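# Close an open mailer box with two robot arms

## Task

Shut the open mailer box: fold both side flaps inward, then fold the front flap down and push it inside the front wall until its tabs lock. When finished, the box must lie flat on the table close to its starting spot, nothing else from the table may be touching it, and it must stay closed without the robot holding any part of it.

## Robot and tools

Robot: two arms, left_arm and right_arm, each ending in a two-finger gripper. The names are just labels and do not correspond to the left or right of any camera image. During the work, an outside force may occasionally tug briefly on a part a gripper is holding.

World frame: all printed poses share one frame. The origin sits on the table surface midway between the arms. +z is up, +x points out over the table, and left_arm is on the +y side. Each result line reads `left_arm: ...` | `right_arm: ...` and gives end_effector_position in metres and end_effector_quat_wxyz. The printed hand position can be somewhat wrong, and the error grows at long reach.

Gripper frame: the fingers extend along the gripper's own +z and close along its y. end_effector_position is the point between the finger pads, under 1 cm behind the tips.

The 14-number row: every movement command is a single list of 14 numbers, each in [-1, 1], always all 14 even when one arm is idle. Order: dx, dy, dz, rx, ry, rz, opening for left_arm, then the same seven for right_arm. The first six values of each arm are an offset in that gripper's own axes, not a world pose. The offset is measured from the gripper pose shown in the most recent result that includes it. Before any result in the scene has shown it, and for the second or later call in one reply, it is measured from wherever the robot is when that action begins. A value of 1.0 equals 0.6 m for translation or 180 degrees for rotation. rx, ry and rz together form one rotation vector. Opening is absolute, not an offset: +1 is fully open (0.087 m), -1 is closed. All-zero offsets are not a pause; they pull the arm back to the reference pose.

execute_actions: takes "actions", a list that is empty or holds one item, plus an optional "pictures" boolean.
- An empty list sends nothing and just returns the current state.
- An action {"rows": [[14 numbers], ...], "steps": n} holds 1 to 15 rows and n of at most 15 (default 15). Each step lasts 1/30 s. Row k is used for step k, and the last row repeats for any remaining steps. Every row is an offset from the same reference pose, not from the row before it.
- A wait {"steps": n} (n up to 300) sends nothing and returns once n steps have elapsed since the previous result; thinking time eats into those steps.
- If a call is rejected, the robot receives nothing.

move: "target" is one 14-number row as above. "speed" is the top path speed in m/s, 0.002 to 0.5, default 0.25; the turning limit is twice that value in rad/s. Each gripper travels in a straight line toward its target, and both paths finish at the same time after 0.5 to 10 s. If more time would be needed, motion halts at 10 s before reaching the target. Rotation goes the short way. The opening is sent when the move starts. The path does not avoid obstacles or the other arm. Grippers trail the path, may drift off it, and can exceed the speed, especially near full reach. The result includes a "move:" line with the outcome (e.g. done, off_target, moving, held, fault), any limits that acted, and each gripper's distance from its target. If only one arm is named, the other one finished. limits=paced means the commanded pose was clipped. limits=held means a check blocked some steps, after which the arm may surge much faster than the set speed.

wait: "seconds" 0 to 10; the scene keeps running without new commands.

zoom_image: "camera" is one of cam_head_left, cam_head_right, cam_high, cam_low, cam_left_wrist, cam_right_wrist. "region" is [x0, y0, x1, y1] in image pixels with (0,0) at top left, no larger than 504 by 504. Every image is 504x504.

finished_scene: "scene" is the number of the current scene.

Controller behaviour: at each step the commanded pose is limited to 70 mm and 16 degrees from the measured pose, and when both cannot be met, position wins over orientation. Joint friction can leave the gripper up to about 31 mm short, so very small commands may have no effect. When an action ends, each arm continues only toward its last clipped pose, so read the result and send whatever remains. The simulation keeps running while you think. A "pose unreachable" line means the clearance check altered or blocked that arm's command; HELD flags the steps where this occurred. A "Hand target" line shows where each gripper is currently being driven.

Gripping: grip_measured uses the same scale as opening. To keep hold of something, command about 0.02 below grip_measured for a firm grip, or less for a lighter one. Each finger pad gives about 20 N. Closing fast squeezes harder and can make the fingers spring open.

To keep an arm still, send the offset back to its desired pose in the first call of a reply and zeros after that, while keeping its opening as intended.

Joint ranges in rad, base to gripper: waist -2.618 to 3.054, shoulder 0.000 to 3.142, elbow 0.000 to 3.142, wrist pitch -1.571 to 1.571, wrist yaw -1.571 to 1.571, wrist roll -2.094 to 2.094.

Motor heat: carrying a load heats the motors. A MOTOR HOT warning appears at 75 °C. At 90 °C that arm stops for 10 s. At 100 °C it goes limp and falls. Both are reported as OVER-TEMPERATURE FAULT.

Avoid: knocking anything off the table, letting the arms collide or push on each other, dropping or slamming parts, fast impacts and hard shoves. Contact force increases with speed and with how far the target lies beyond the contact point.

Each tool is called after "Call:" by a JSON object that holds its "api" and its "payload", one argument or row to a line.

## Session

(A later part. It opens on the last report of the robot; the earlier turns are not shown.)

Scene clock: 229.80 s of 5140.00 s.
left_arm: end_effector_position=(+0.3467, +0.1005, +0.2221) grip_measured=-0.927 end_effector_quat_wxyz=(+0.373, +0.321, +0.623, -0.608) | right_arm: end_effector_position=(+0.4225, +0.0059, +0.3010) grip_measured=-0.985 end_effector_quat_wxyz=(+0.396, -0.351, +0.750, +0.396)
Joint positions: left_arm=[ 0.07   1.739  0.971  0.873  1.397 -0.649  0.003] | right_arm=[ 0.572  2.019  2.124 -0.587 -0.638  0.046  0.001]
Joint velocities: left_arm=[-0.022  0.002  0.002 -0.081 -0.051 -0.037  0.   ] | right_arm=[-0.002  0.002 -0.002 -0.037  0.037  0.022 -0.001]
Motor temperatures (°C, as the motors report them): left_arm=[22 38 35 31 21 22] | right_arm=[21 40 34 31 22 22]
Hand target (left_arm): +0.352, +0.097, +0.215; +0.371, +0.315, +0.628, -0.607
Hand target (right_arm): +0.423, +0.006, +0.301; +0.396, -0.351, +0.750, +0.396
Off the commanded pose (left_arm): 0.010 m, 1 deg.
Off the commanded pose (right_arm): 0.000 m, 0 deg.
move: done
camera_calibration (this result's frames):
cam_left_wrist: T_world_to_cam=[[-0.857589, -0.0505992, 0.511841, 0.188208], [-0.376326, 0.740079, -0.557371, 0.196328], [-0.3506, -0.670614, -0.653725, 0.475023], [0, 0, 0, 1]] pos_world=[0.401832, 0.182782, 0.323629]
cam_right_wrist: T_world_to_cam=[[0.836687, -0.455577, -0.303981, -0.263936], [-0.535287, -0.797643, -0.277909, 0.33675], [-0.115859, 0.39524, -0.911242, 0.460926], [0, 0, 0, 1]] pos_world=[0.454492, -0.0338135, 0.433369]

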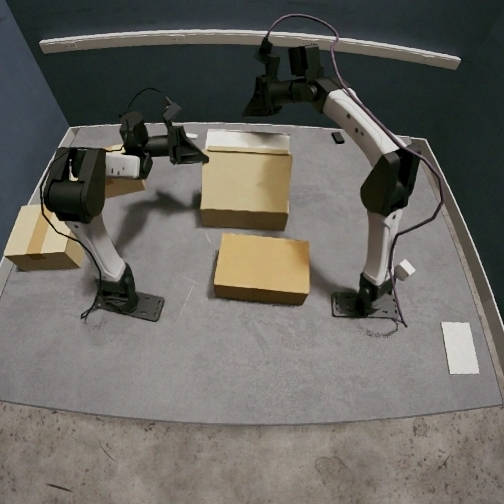

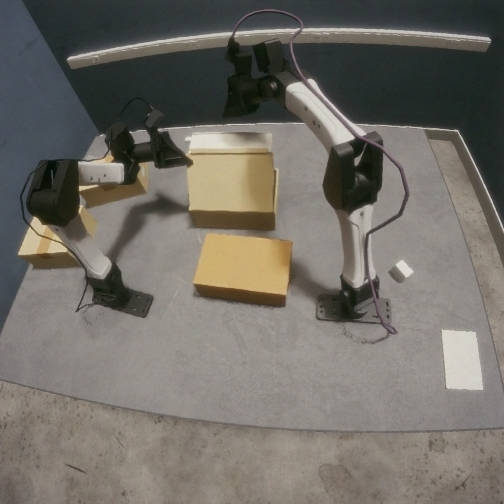

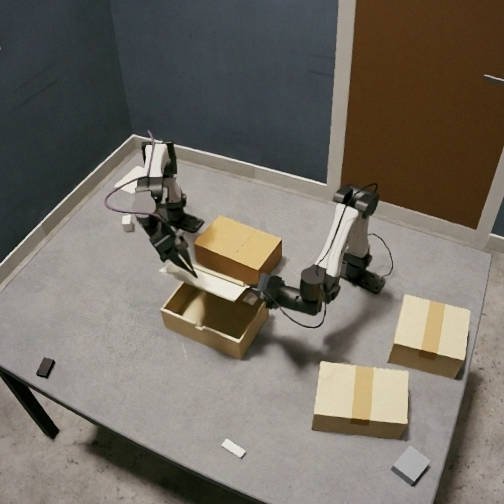

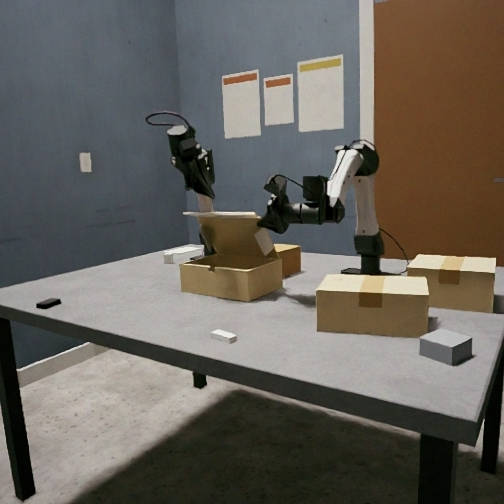

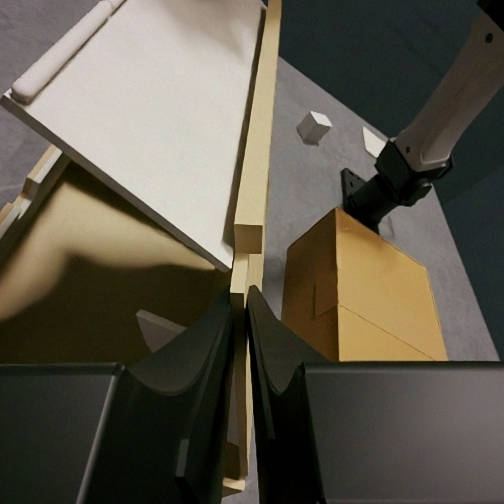

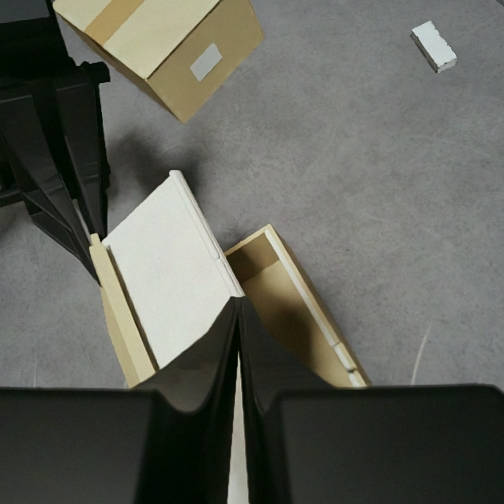

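Call:
{"api": "move", "payload": {
  "target": [0,0,0,-0.02,-0.008,0,-1, 0.14,-0.02,0.085,0,0,0,-1],
  "speed": 0.06
}}

Call:
{"api": "wait", "payload": {
  "seconds": 8
}}

Scene clock: 234.27 s of 5140.00 s.
left_arm: end_effector_position=(+0.3458, +0.1013, +0.2283) grip_measured=-0.934 end_effector_quat_wxyz=(+0.386, +0.311, +0.630, -0.598) | right_arm: end_effector_position=(+0.4231, +0.0234, +0.2092) grip_measured=-0.985 end_effector_quat_wxyz=(+0.407, -0.349, +0.748, +0.391)
Joint positions: left_arm=[ 0.07   1.689  0.958  0.799  1.357 -0.604  0.003] | right_arm=[ 0.61   1.98   1.684 -0.156 -0.588  0.067  0.001]
Joint velocities: left_arm=[-0.017 -0.022  0.007 -0.037  0.022  0.007 -0.001] | right_arm=[ 0.017 -0.002 -0.002  0.037 -0.037 -0.007 -0.001]
Motor temperatures (°C, as the motors report them): left_arm=[22 38 35 31 21 22] | right_arm=[21 41 34 31 22 22]
Hand target (left_arm): +0.347, +0.101, +0.222; +0.391, +0.301, +0.636, -0.593
Hand target (right_arm): +0.412, +0.027, +0.205; +0.396, -0.351, +0.750, +0.396
Off the commanded pose (left_arm): 0.006 m, 2 deg.
Off the commanded pose (right_arm): 0.013 m, 1 deg.
move: off_target (right_arm)
camera_calibration (this result's frames):
cam_left_wrist: T_world_to_cam=[[-0.857934, -0.0874583, 0.50626, 0.18945], [-0.402438, 0.726947, -0.556409, 0.209023], [-0.319362, -0.681101, -0.65887, 0.470715], [0, 0, 0, 1]] pos_world=[0.396983, 0.185225, 0.330532]
cam_right_wrist: T_world_to_cam=[[0.836212, -0.466303, -0.288636, -0.287071], [-0.540659, -0.789133, -0.291475, 0.330453], [-0.0918567, 0.399788, -0.911993, 0.360389], [0, 0, 0, 1]] pos_world=[0.451819, -0.0171702, 0.342132]

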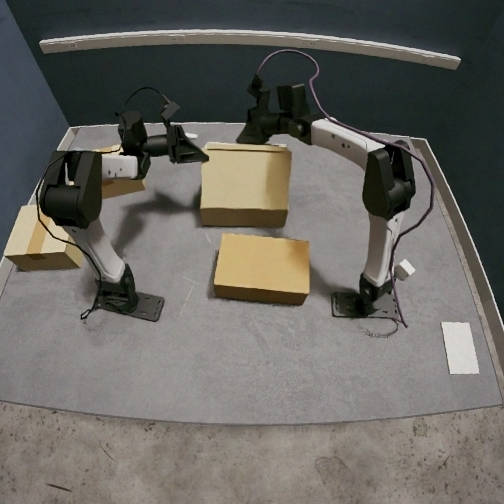

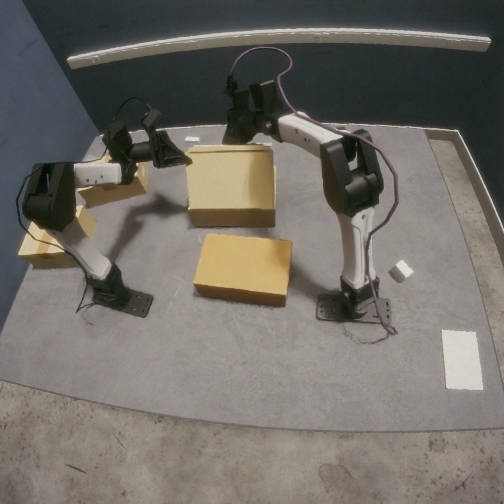

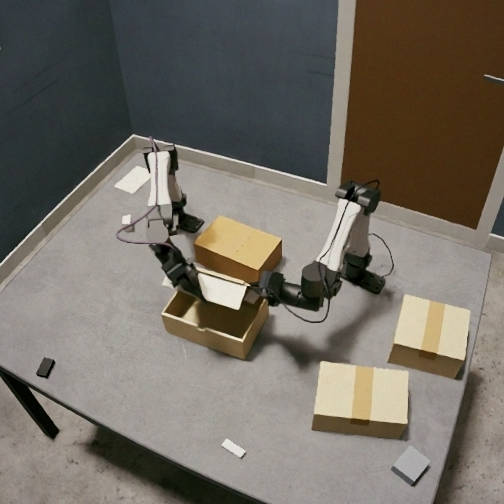

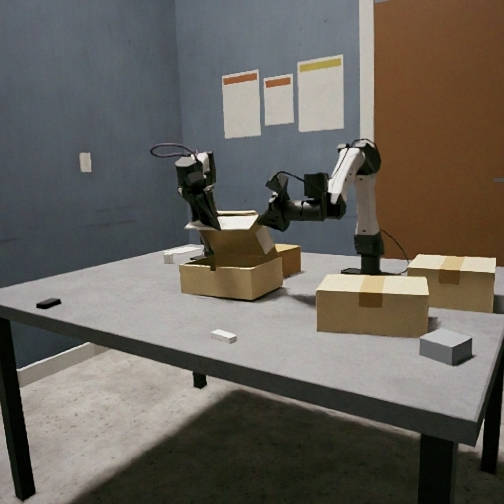

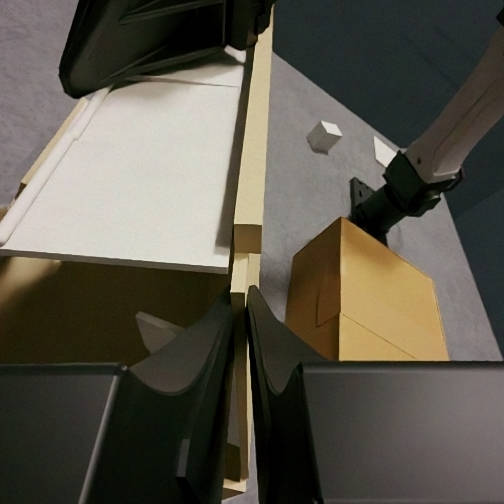

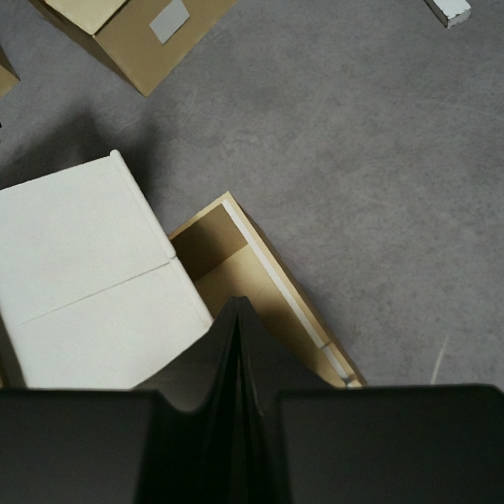

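Scene clock: 242.27 s of 5140.00 s.
left_arm: end_effector_position=(+0.3458, +0.1013, +0.2282) grip_measured=-0.934 end_effector_quat_wxyz=(+0.386, +0.311, +0.630, -0.598) | right_arm: end_effector_position=(+0.4231, +0.0235, +0.2092) grip_measured=-0.985 end_effector_quat_wxyz=(+0.407, -0.349, +0.748, +0.391)
Joint positions: left_arm=[ 0.07   1.689  0.958  0.797  1.357 -0.603  0.003] | right_arm=[ 0.611  1.98   1.684 -0.154 -0.587  0.067  0.001]
Joint velocities: left_arm=[-0.007 -0.002  0.007 -0.037 -0.037 -0.022  0.   ] | right_arm=[-0.007 -0.002  0.007  0.022  0.037 -0.037 -0.   ]
Motor temperatures (°C, as the motors report them): left_arm=[22 39 35 31 21 22] | right_arm=[21 42 34 32 22 22]
Hand target (left_arm): +0.347, +0.101, +0.222; +0.391, +0.301, +0.636, -0.593
Hand target (right_arm): +0.412, +0.027, +0.205; +0.396, -0.351, +0.750, +0.396
Off the commanded pose (left_arm): 0.006 m, 2 deg.
Off the commanded pose (right_arm): 0.013 m, 1 deg.
Steps of this call (steps 1 to 90: nothing new was sent; then 5.00 s passed at rest). Readings (end_effector_position):
1: left_arm (+0.3458, +0.1013, +0.2283) | right_arm (+0.4231, +0.0234, +0.2092)
2: left_arm (+0.3458, +0.1013, +0.2283) | right_arm (+0.4232, +0.0234, +0.2092)
4: left_arm (+0.3458, +0.1013, +0.2283) | right_arm (+0.4230, +0.0235, +0.2091)
8: left_arm (+0.3458, +0.1013, +0.2282) | right_arm (+0.4231, +0.0235, +0.2092)
90: the state above
camera_calibration (this result's frames):
cam_left_wrist: T_world_to_cam=[[-0.857705, -0.087928, 0.506568, 0.189389], [-0.40294, 0.72693, -0.556069, 0.209082], [-0.319345, -0.681059, -0.658921, 0.470689], [0, 0, 0, 1]] pos_world=[0.397, 0.185232, 0.330473]
cam_right_wrist: T_world_to_cam=[[0.836307, -0.466522, -0.288008, -0.287233], [-0.54066, -0.78893, -0.29202, 0.330682], [-0.0909847, 0.399933, -0.912017, 0.359885], [0, 0, 0, 1]] pos_world=[0.451745, -0.0170454, 0.342062]

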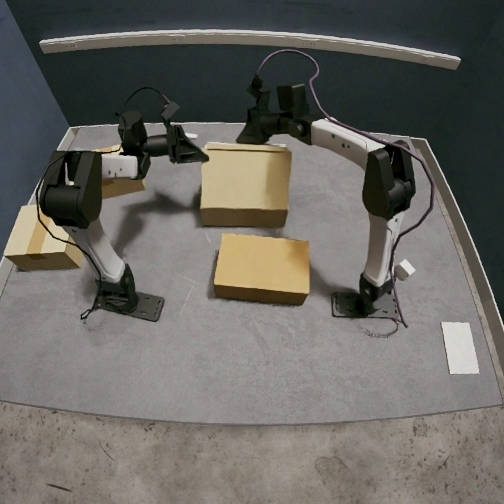

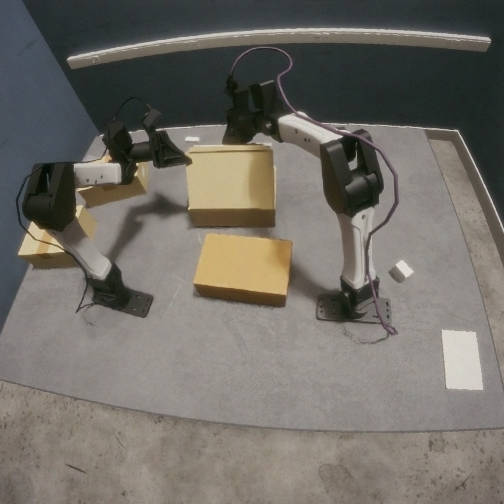

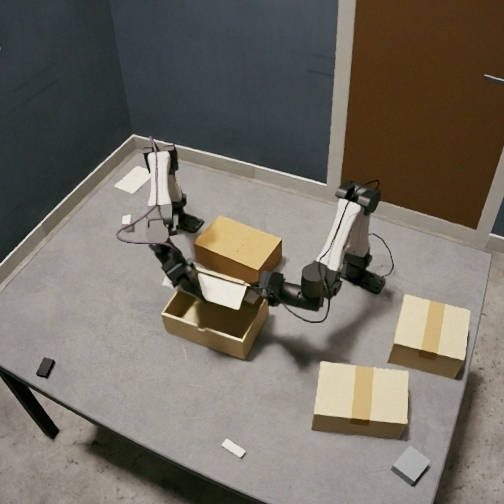

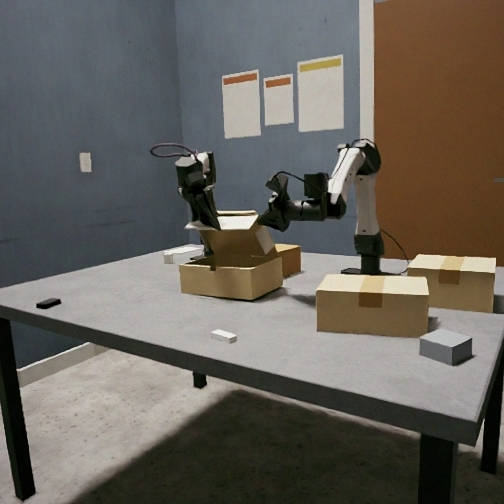

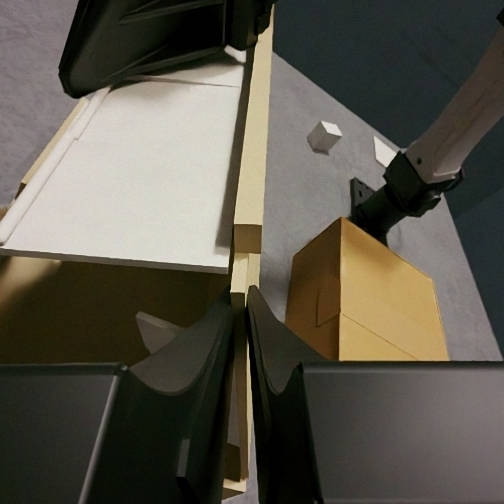

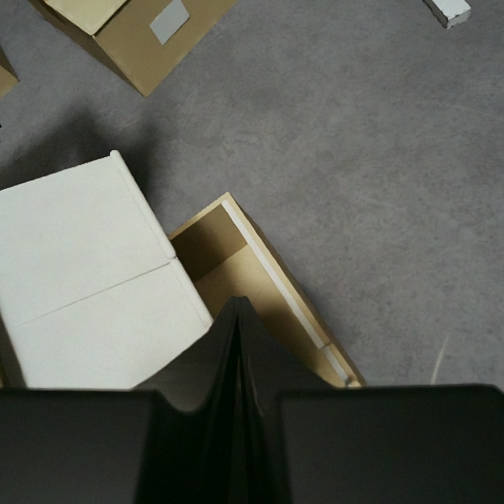

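Call:
{"api": "move", "payload": {
  "target": [0.03,0.157,0,0,0,-0.21,-1, 0.052,-0.127,0.078,0,0,0,-1],
  "speed": 0.05
}}

Scene clock: 252.63 s of 5140.00 s.
left_arm: end_effector_position=(+0.4046, +0.1050, +0.1633) grip_measured=-0.940 end_effector_quat_wxyz=(+0.165, +0.107, +0.696, -0.691) | right_arm: end_effector_position=(+0.4845, +0.0223, +0.1403) grip_measured=-0.985 end_effector_quat_wxyz=(+0.401, -0.343, +0.755, +0.388)
Joint positions: left_arm=[ 0.099  2.139  1.197  0.999  1.42  -1.24   0.003] | right_arm=[ 0.545  2.235  1.82  -0.071 -0.636  0.038  0.001]
Joint velocities: left_arm=[-0.007  0.022  0.007  0.022  0.022 -0.007  0.   ] | right_arm=[ 0.012 -0.017  0.002 -0.095 -0.007  0.037  0.001]
Motor temperatures (°C, as the motors report them): left_arm=[22 39 35 31 21 22] | right_arm=[21 42 34 32 22 22]
Hand target (left_arm): +0.415, +0.110, +0.161; +0.172, +0.090, +0.697, -0.690
Hand target (right_arm): +0.490, +0.023, +0.143; +0.408, -0.349, +0.748, +0.391
Off the commanded pose (left_arm): 0.013 m, 2 deg.
Off the commanded pose (right_arm): 0.006 m, 1 deg.
After step 90, 0.50 s passed at rest.
move: off_target (left_arm)
camera_calibration (this result's frames):
cam_left_wrist: T_world_to_cam=[[-0.384725, -0.0192549, 0.92283, 0.00650885], [-0.64181, 0.724116, -0.25246, 0.241377], [-0.663376, -0.689409, -0.290943, 0.529177], [0, 0, 0, 1]] pos_world=[0.508465, 0.190159, 0.208892]
cam_right_wrist: T_world_to_cam=[[0.8256, -0.479003, -0.298229, -0.352062], [-0.554877, -0.785178, -0.274969, 0.347224], [-0.102452, 0.392495, -0.91403, 0.309126], [0, 0, 0, 1]] pos_world=[0.514999, -0.0173363, 0.273031]

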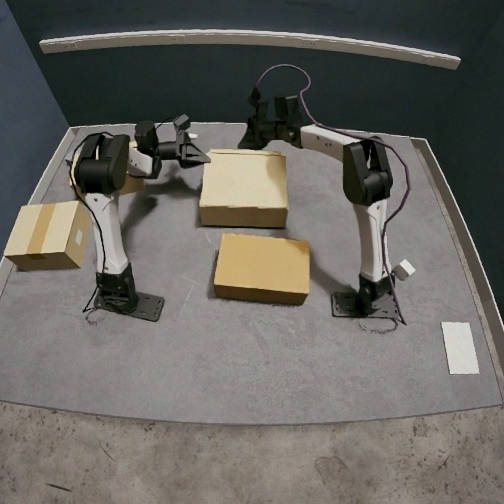

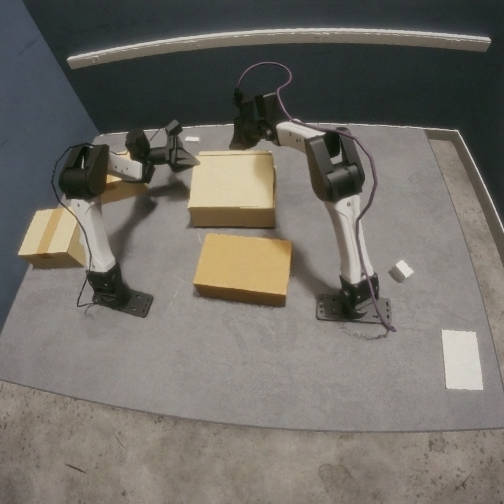

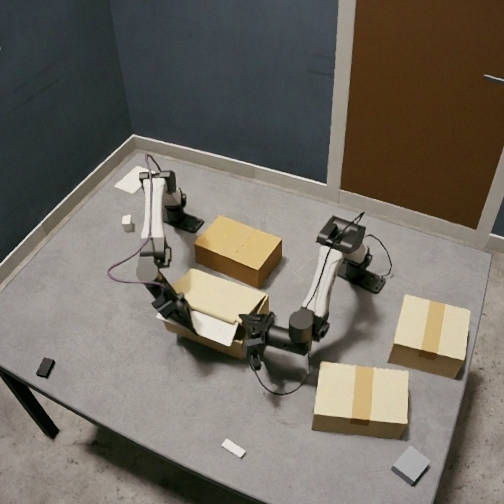

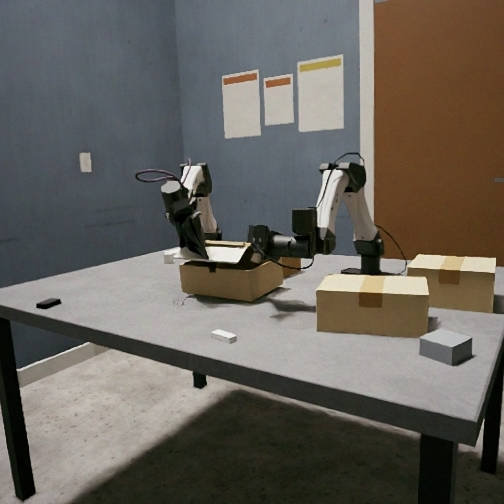

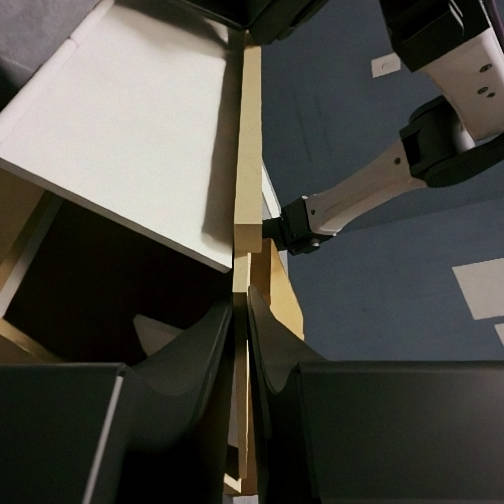

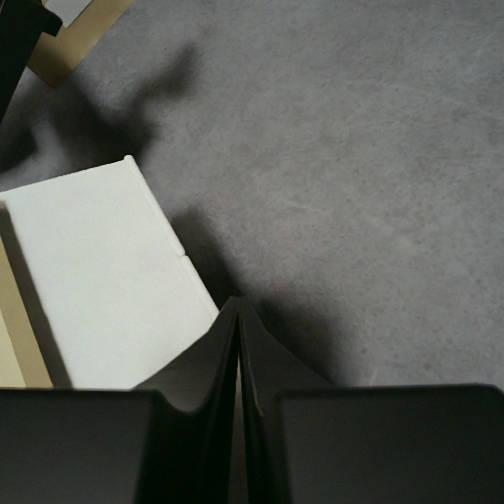

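Call:
{"api": "move", "payload": {
  "target": [0,0,0,0,0,0,-1, 0.05,0.057,-0.015,0,0,0,-1],
  "speed": 0.04
}}

Call:
{"api": "wait", "payload": {
  "seconds": 5
}}

Scene clock: 256.10 s of 5140.00 s.
left_arm: end_effector_position=(+0.3962, +0.1064, +0.1626) grip_measured=-0.941 end_effector_quat_wxyz=(+0.152, +0.128, +0.693, -0.693) | right_arm: end_effector_position=(+0.4567, +0.0168, +0.1314) grip_measured=-0.985 end_effector_quat_wxyz=(+0.417, -0.338, +0.754, +0.378)
Joint positions: left_arm=[ 0.099  2.139  1.197  1.004  1.469 -1.234  0.003] | right_arm=[ 0.572  2.115  1.577  0.085 -0.581  0.053  0.001]
Joint velocities: left_arm=[-0.007 -0.017 -0.002  0.022 -0.022 -0.066 -0.001] | right_arm=[ 0.007  0.007 -0.002  0.022  0.007 -0.037 -0.   ]
Motor temperatures (°C, as the motors report them): left_arm=[22 39 35 31 21 22] | right_arm=[21 43 35 32 22 22]
Hand target (left_arm): +0.404, +0.105, +0.163; +0.165, +0.108, +0.696, -0.691
Hand target (right_arm): +0.440, +0.024, +0.128; +0.401, -0.343, +0.756, +0.388
Off the commanded pose (left_arm): 0.009 m, 3 deg.
Off the commanded pose (right_arm): 0.019 m, 2 deg.
move: off_target (left_arm, right_arm)
camera_calibration (this result's frames):
cam_left_wrist: T_world_to_cam=[[-0.395264, -0.00308862, 0.918562, 0.00701559], [-0.603305, 0.754944, -0.257068, 0.217012], [-0.692669, -0.655782, -0.300265, 0.533935], [0, 0, 0, 1]] pos_world=[0.503538, 0.186335, 0.209665]
cam_right_wrist: T_world_to_cam=[[0.820226, -0.501412, -0.275345, -0.334545], [-0.568174, -0.769958, -0.290419, 0.332839], [-0.0663844, 0.394653, -0.916429, 0.284164], [0, 0, 0, 1]] pos_world=[0.482377, -0.0236188, 0.264963]

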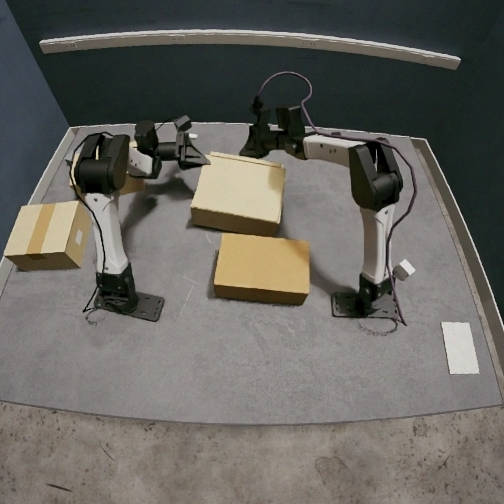

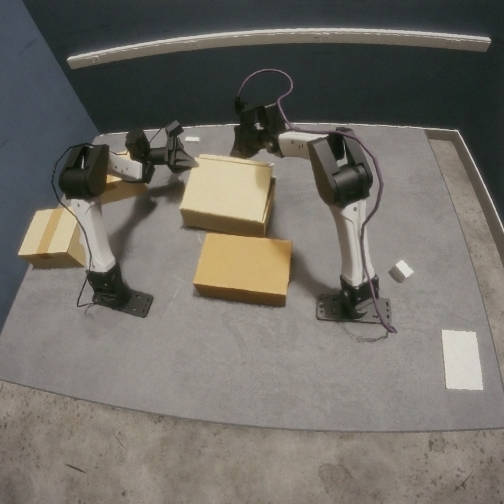

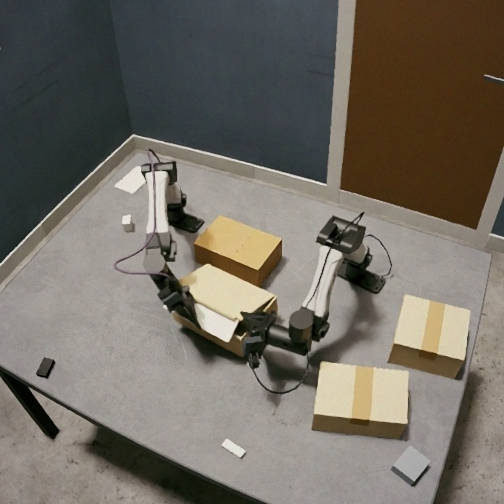

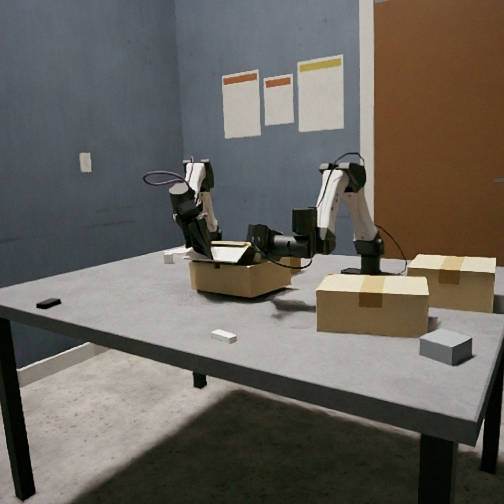

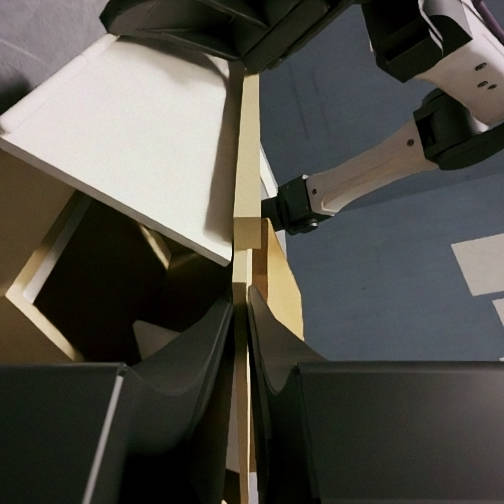

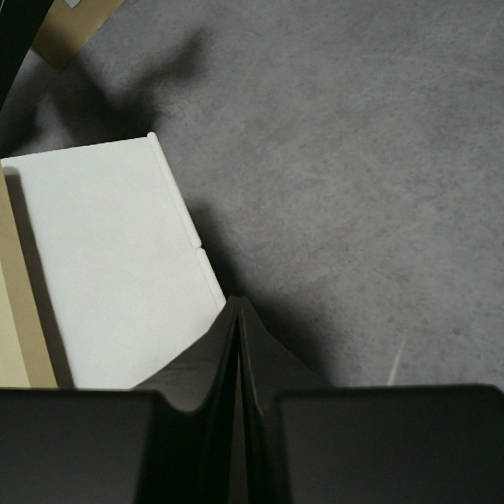

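Scene clock: 261.10 s of 5140.00 s.
left_arm: end_effector_position=(+0.3962, +0.1064, +0.1626) grip_measured=-0.941 end_effector_quat_wxyz=(+0.152, +0.128, +0.693, -0.693) | right_arm: end_effector_position=(+0.4567, +0.0170, +0.1314) grip_measured=-0.985 end_effector_quat_wxyz=(+0.417, -0.338, +0.754, +0.378)
Joint positions: left_arm=[ 0.099  2.139  1.197  1.004  1.469 -1.234  0.003] | right_arm=[ 0.572  2.115  1.575  0.087 -0.58   0.054  0.001]
Joint velocities: left_arm=[ 0.002 -0.002  0.002 -0.037  0.037  0.007 -0.001] | right_arm=[ 0.002 -0.012 -0.002  0.066  0.037 -0.007 -0.   ]
Motor temperatures (°C, as the motors report them): left_arm=[22 40 35 31 21 22] | right_arm=[21 44 34 32 22 22]
Hand target (left_arm): +0.404, +0.105, +0.163; +0.165, +0.108, +0.696, -0.691
Hand target (right_arm): +0.440, +0.024, +0.128; +0.401, -0.343, +0.756, +0.388
Off the commanded pose (left_arm): 0.009 m, 3 deg.
Off the commanded pose (right_arm): 0.019 m, 2 deg.
Steps of this call (steps 1 to 90: nothing new was sent; then 2.00 s passed at rest). Readings (end_effector_position):
1: left_arm (+0.3962, +0.1064, +0.1626) | right_arm (+0.4568, +0.0168, +0.1314)
2: left_arm (+0.3962, +0.1064, +0.1626) | right_arm (+0.4566, +0.0170, +0.1315)
4: left_arm (+0.3962, +0.1064, +0.1626) | right_arm (+0.4567, +0.0170, +0.1314)
8: left_arm (+0.3962, +0.1064, +0.1626) | right_arm (+0.4568, +0.0170, +0.1316)
90: the state above
camera_calibration (this result's frames):
cam_left_wrist: T_world_to_cam=[[-0.395264, -0.00308862, 0.918562, 0.00701559], [-0.603305, 0.754944, -0.257068, 0.217012], [-0.692669, -0.655782, -0.300265, 0.533935], [0, 0, 0, 1]] pos_world=[0.503538, 0.186335, 0.209665]
cam_right_wrist: T_world_to_cam=[[0.820164, -0.501681, -0.275042, -0.334505], [-0.56838, -0.769404, -0.291482, 0.333225], [-0.0653872, 0.395392, -0.916182, 0.28357], [0, 0, 0, 1]] pos_world=[0.482289, -0.0235514, 0.264928]

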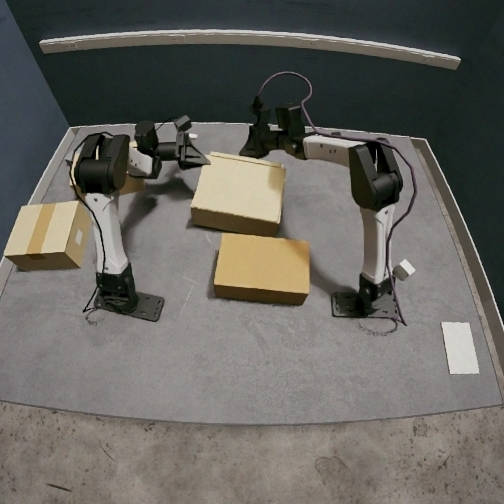

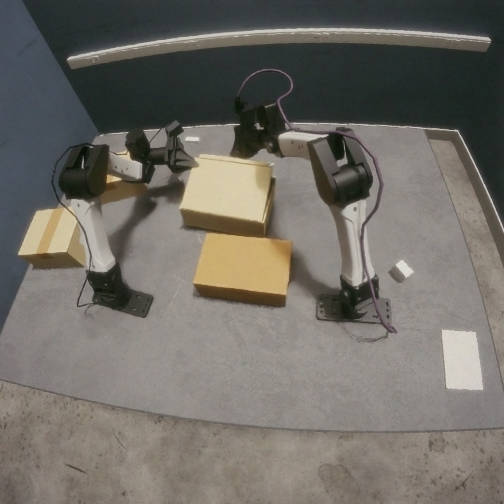

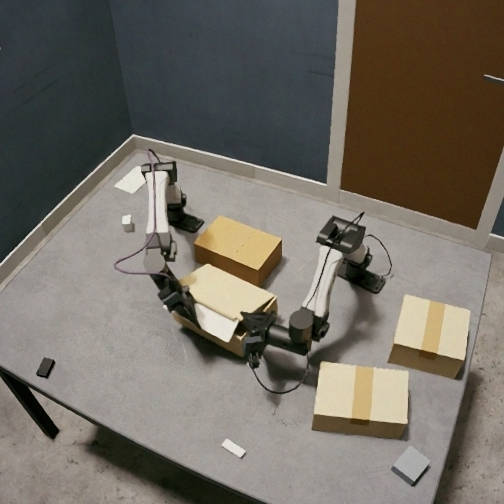

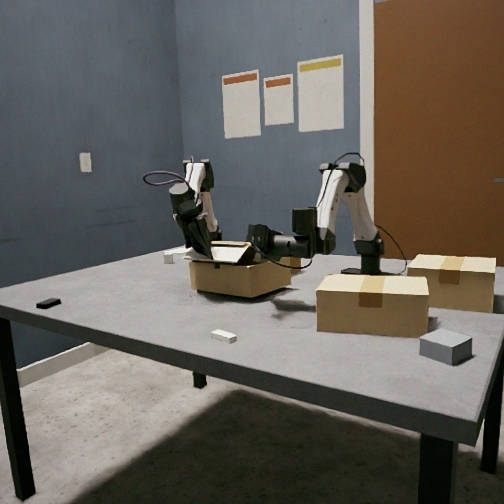

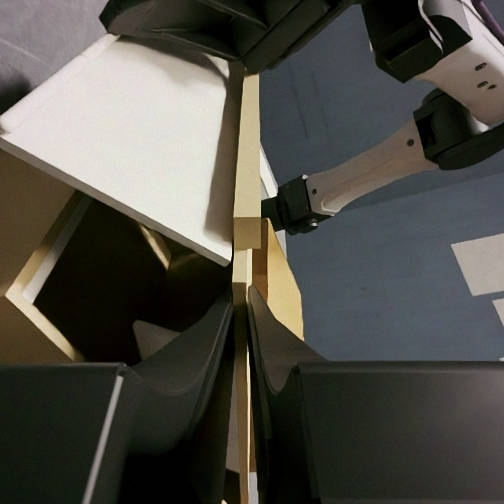

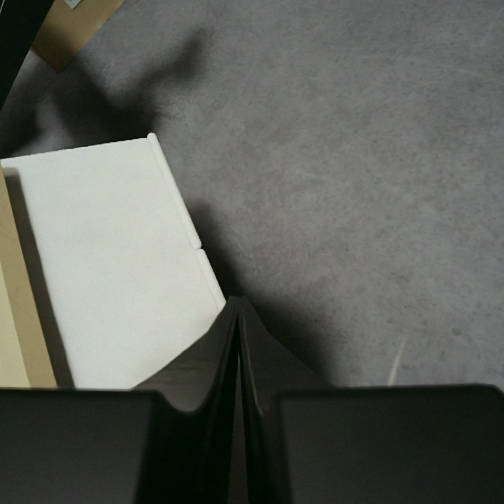

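Call:
{"api": "move", "payload": {
  "target": [0.007,-0.043,0,0,0,0.11,-1, -0.087,-0.05,-0.027,0,0.39,0,-1],
  "speed": 0.08
}}

Scene clock: 274.03 s of 5140.00 s.
left_arm: end_effector_position=(+0.3855, +0.1077, +0.1933) grip_measured=-0.919 end_effector_quat_wxyz=(+0.268, +0.247, +0.657, -0.660) | right_arm: end_effector_position=(+0.4944, -0.0069, +0.1516) grip_measured=-0.985 end_effector_quat_wxyz=(+0.307, -0.381, +0.844, +0.220)
Joint positions: left_arm=[ 0.099  2.008  1.156  1.002  1.476 -0.976  0.004] | right_arm=[ 0.582  2.603  2.827 -1.087 -0.348 -0.181  0.001]
Joint velocities: left_arm=[ 0.017 -0.012 -0.012 -0.007 -0.037  0.037 -0.   ] | right_arm=[ 0.002 -0.007 -0.017 -0.066  0.007  0.022 -0.001]
Motor temperatures (°C, as the motors report them): left_arm=[22 43 35 31 21 22] | right_arm=[21 46 35 32 22 22]
Hand target (left_arm): +0.383, +0.106, +0.186; +0.269, +0.245, +0.659, -0.659
Hand target (right_arm): +0.497, -0.002, +0.176; +0.339, -0.387, +0.829, +0.220
Off the commanded pose (left_arm): 0.009 m, 1 deg.
Off the commanded pose (right_arm): 0.024 m, 49 deg; orientation clipped at the last step of the last action.
elbow stopped short (right arm): the move would have taken joint 3 (elbow) straighter than the controller allows; a more bent joint 3 avoids this.
After step 90, 1.87 s passed at rest.
move: off_target (right_arm); limits=paced
camera_calibration (this result's frames):
cam_left_wrist: T_world_to_cam=[[-0.683995, -0.00268774, 0.729481, 0.12242], [-0.477229, 0.757966, -0.444679, 0.204725], [-0.551727, -0.652289, -0.519728, 0.52429], [0, 0, 0, 1]] pos_world=[0.470701, 0.187143, 0.274222]
cam_right_wrist: T_world_to_cam=[[0.773562, -0.622347, -0.119525, -0.373179], [-0.614023, -0.782724, 0.10158, 0.304999], [-0.156774, -0.00518741, -0.987621, 0.367193], [0, 0, 0, 1]] pos_world=[0.533519, 0.00838753, 0.287061]

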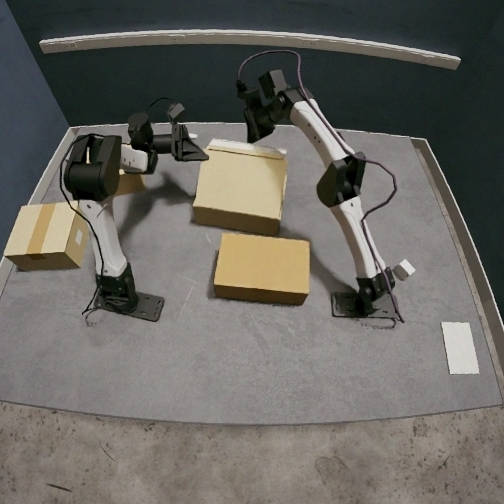

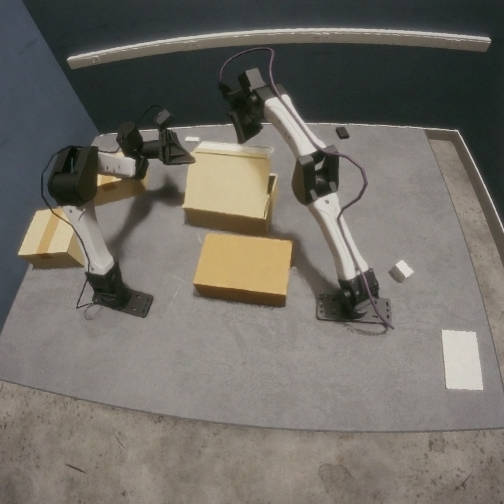

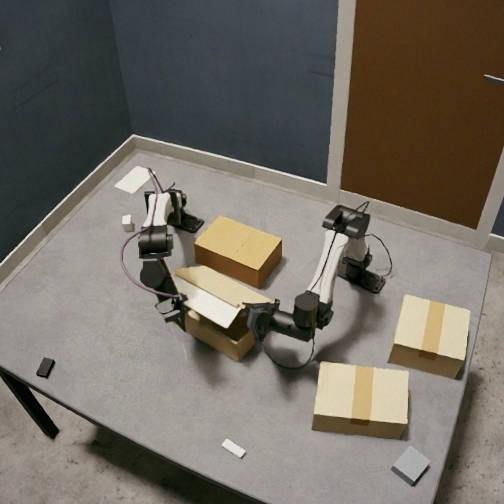

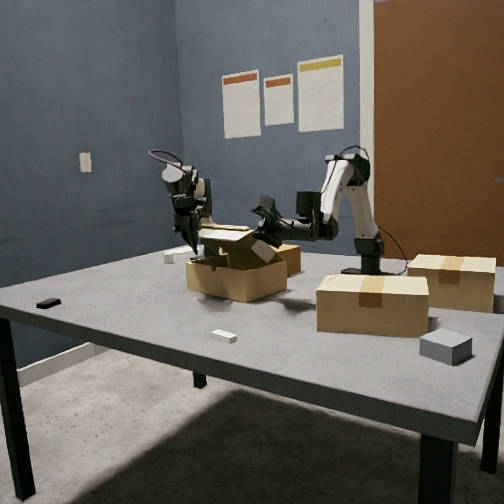

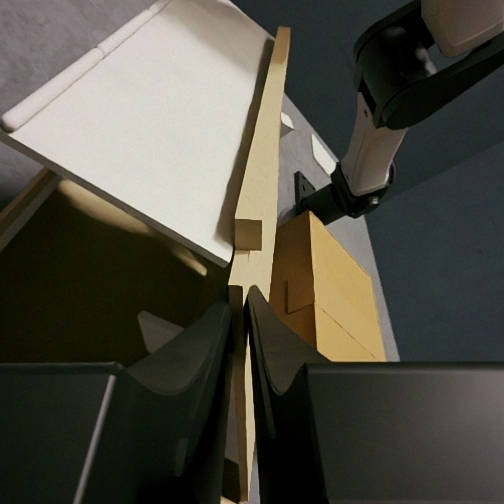

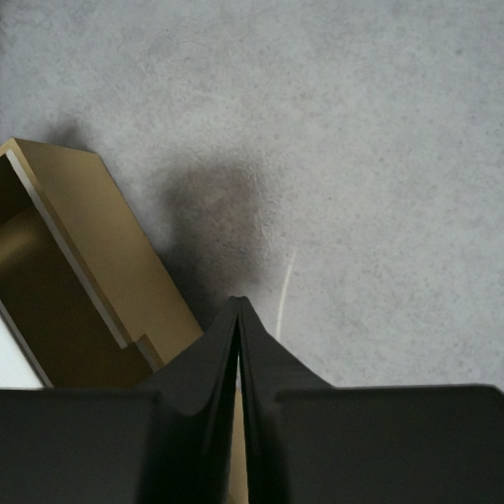

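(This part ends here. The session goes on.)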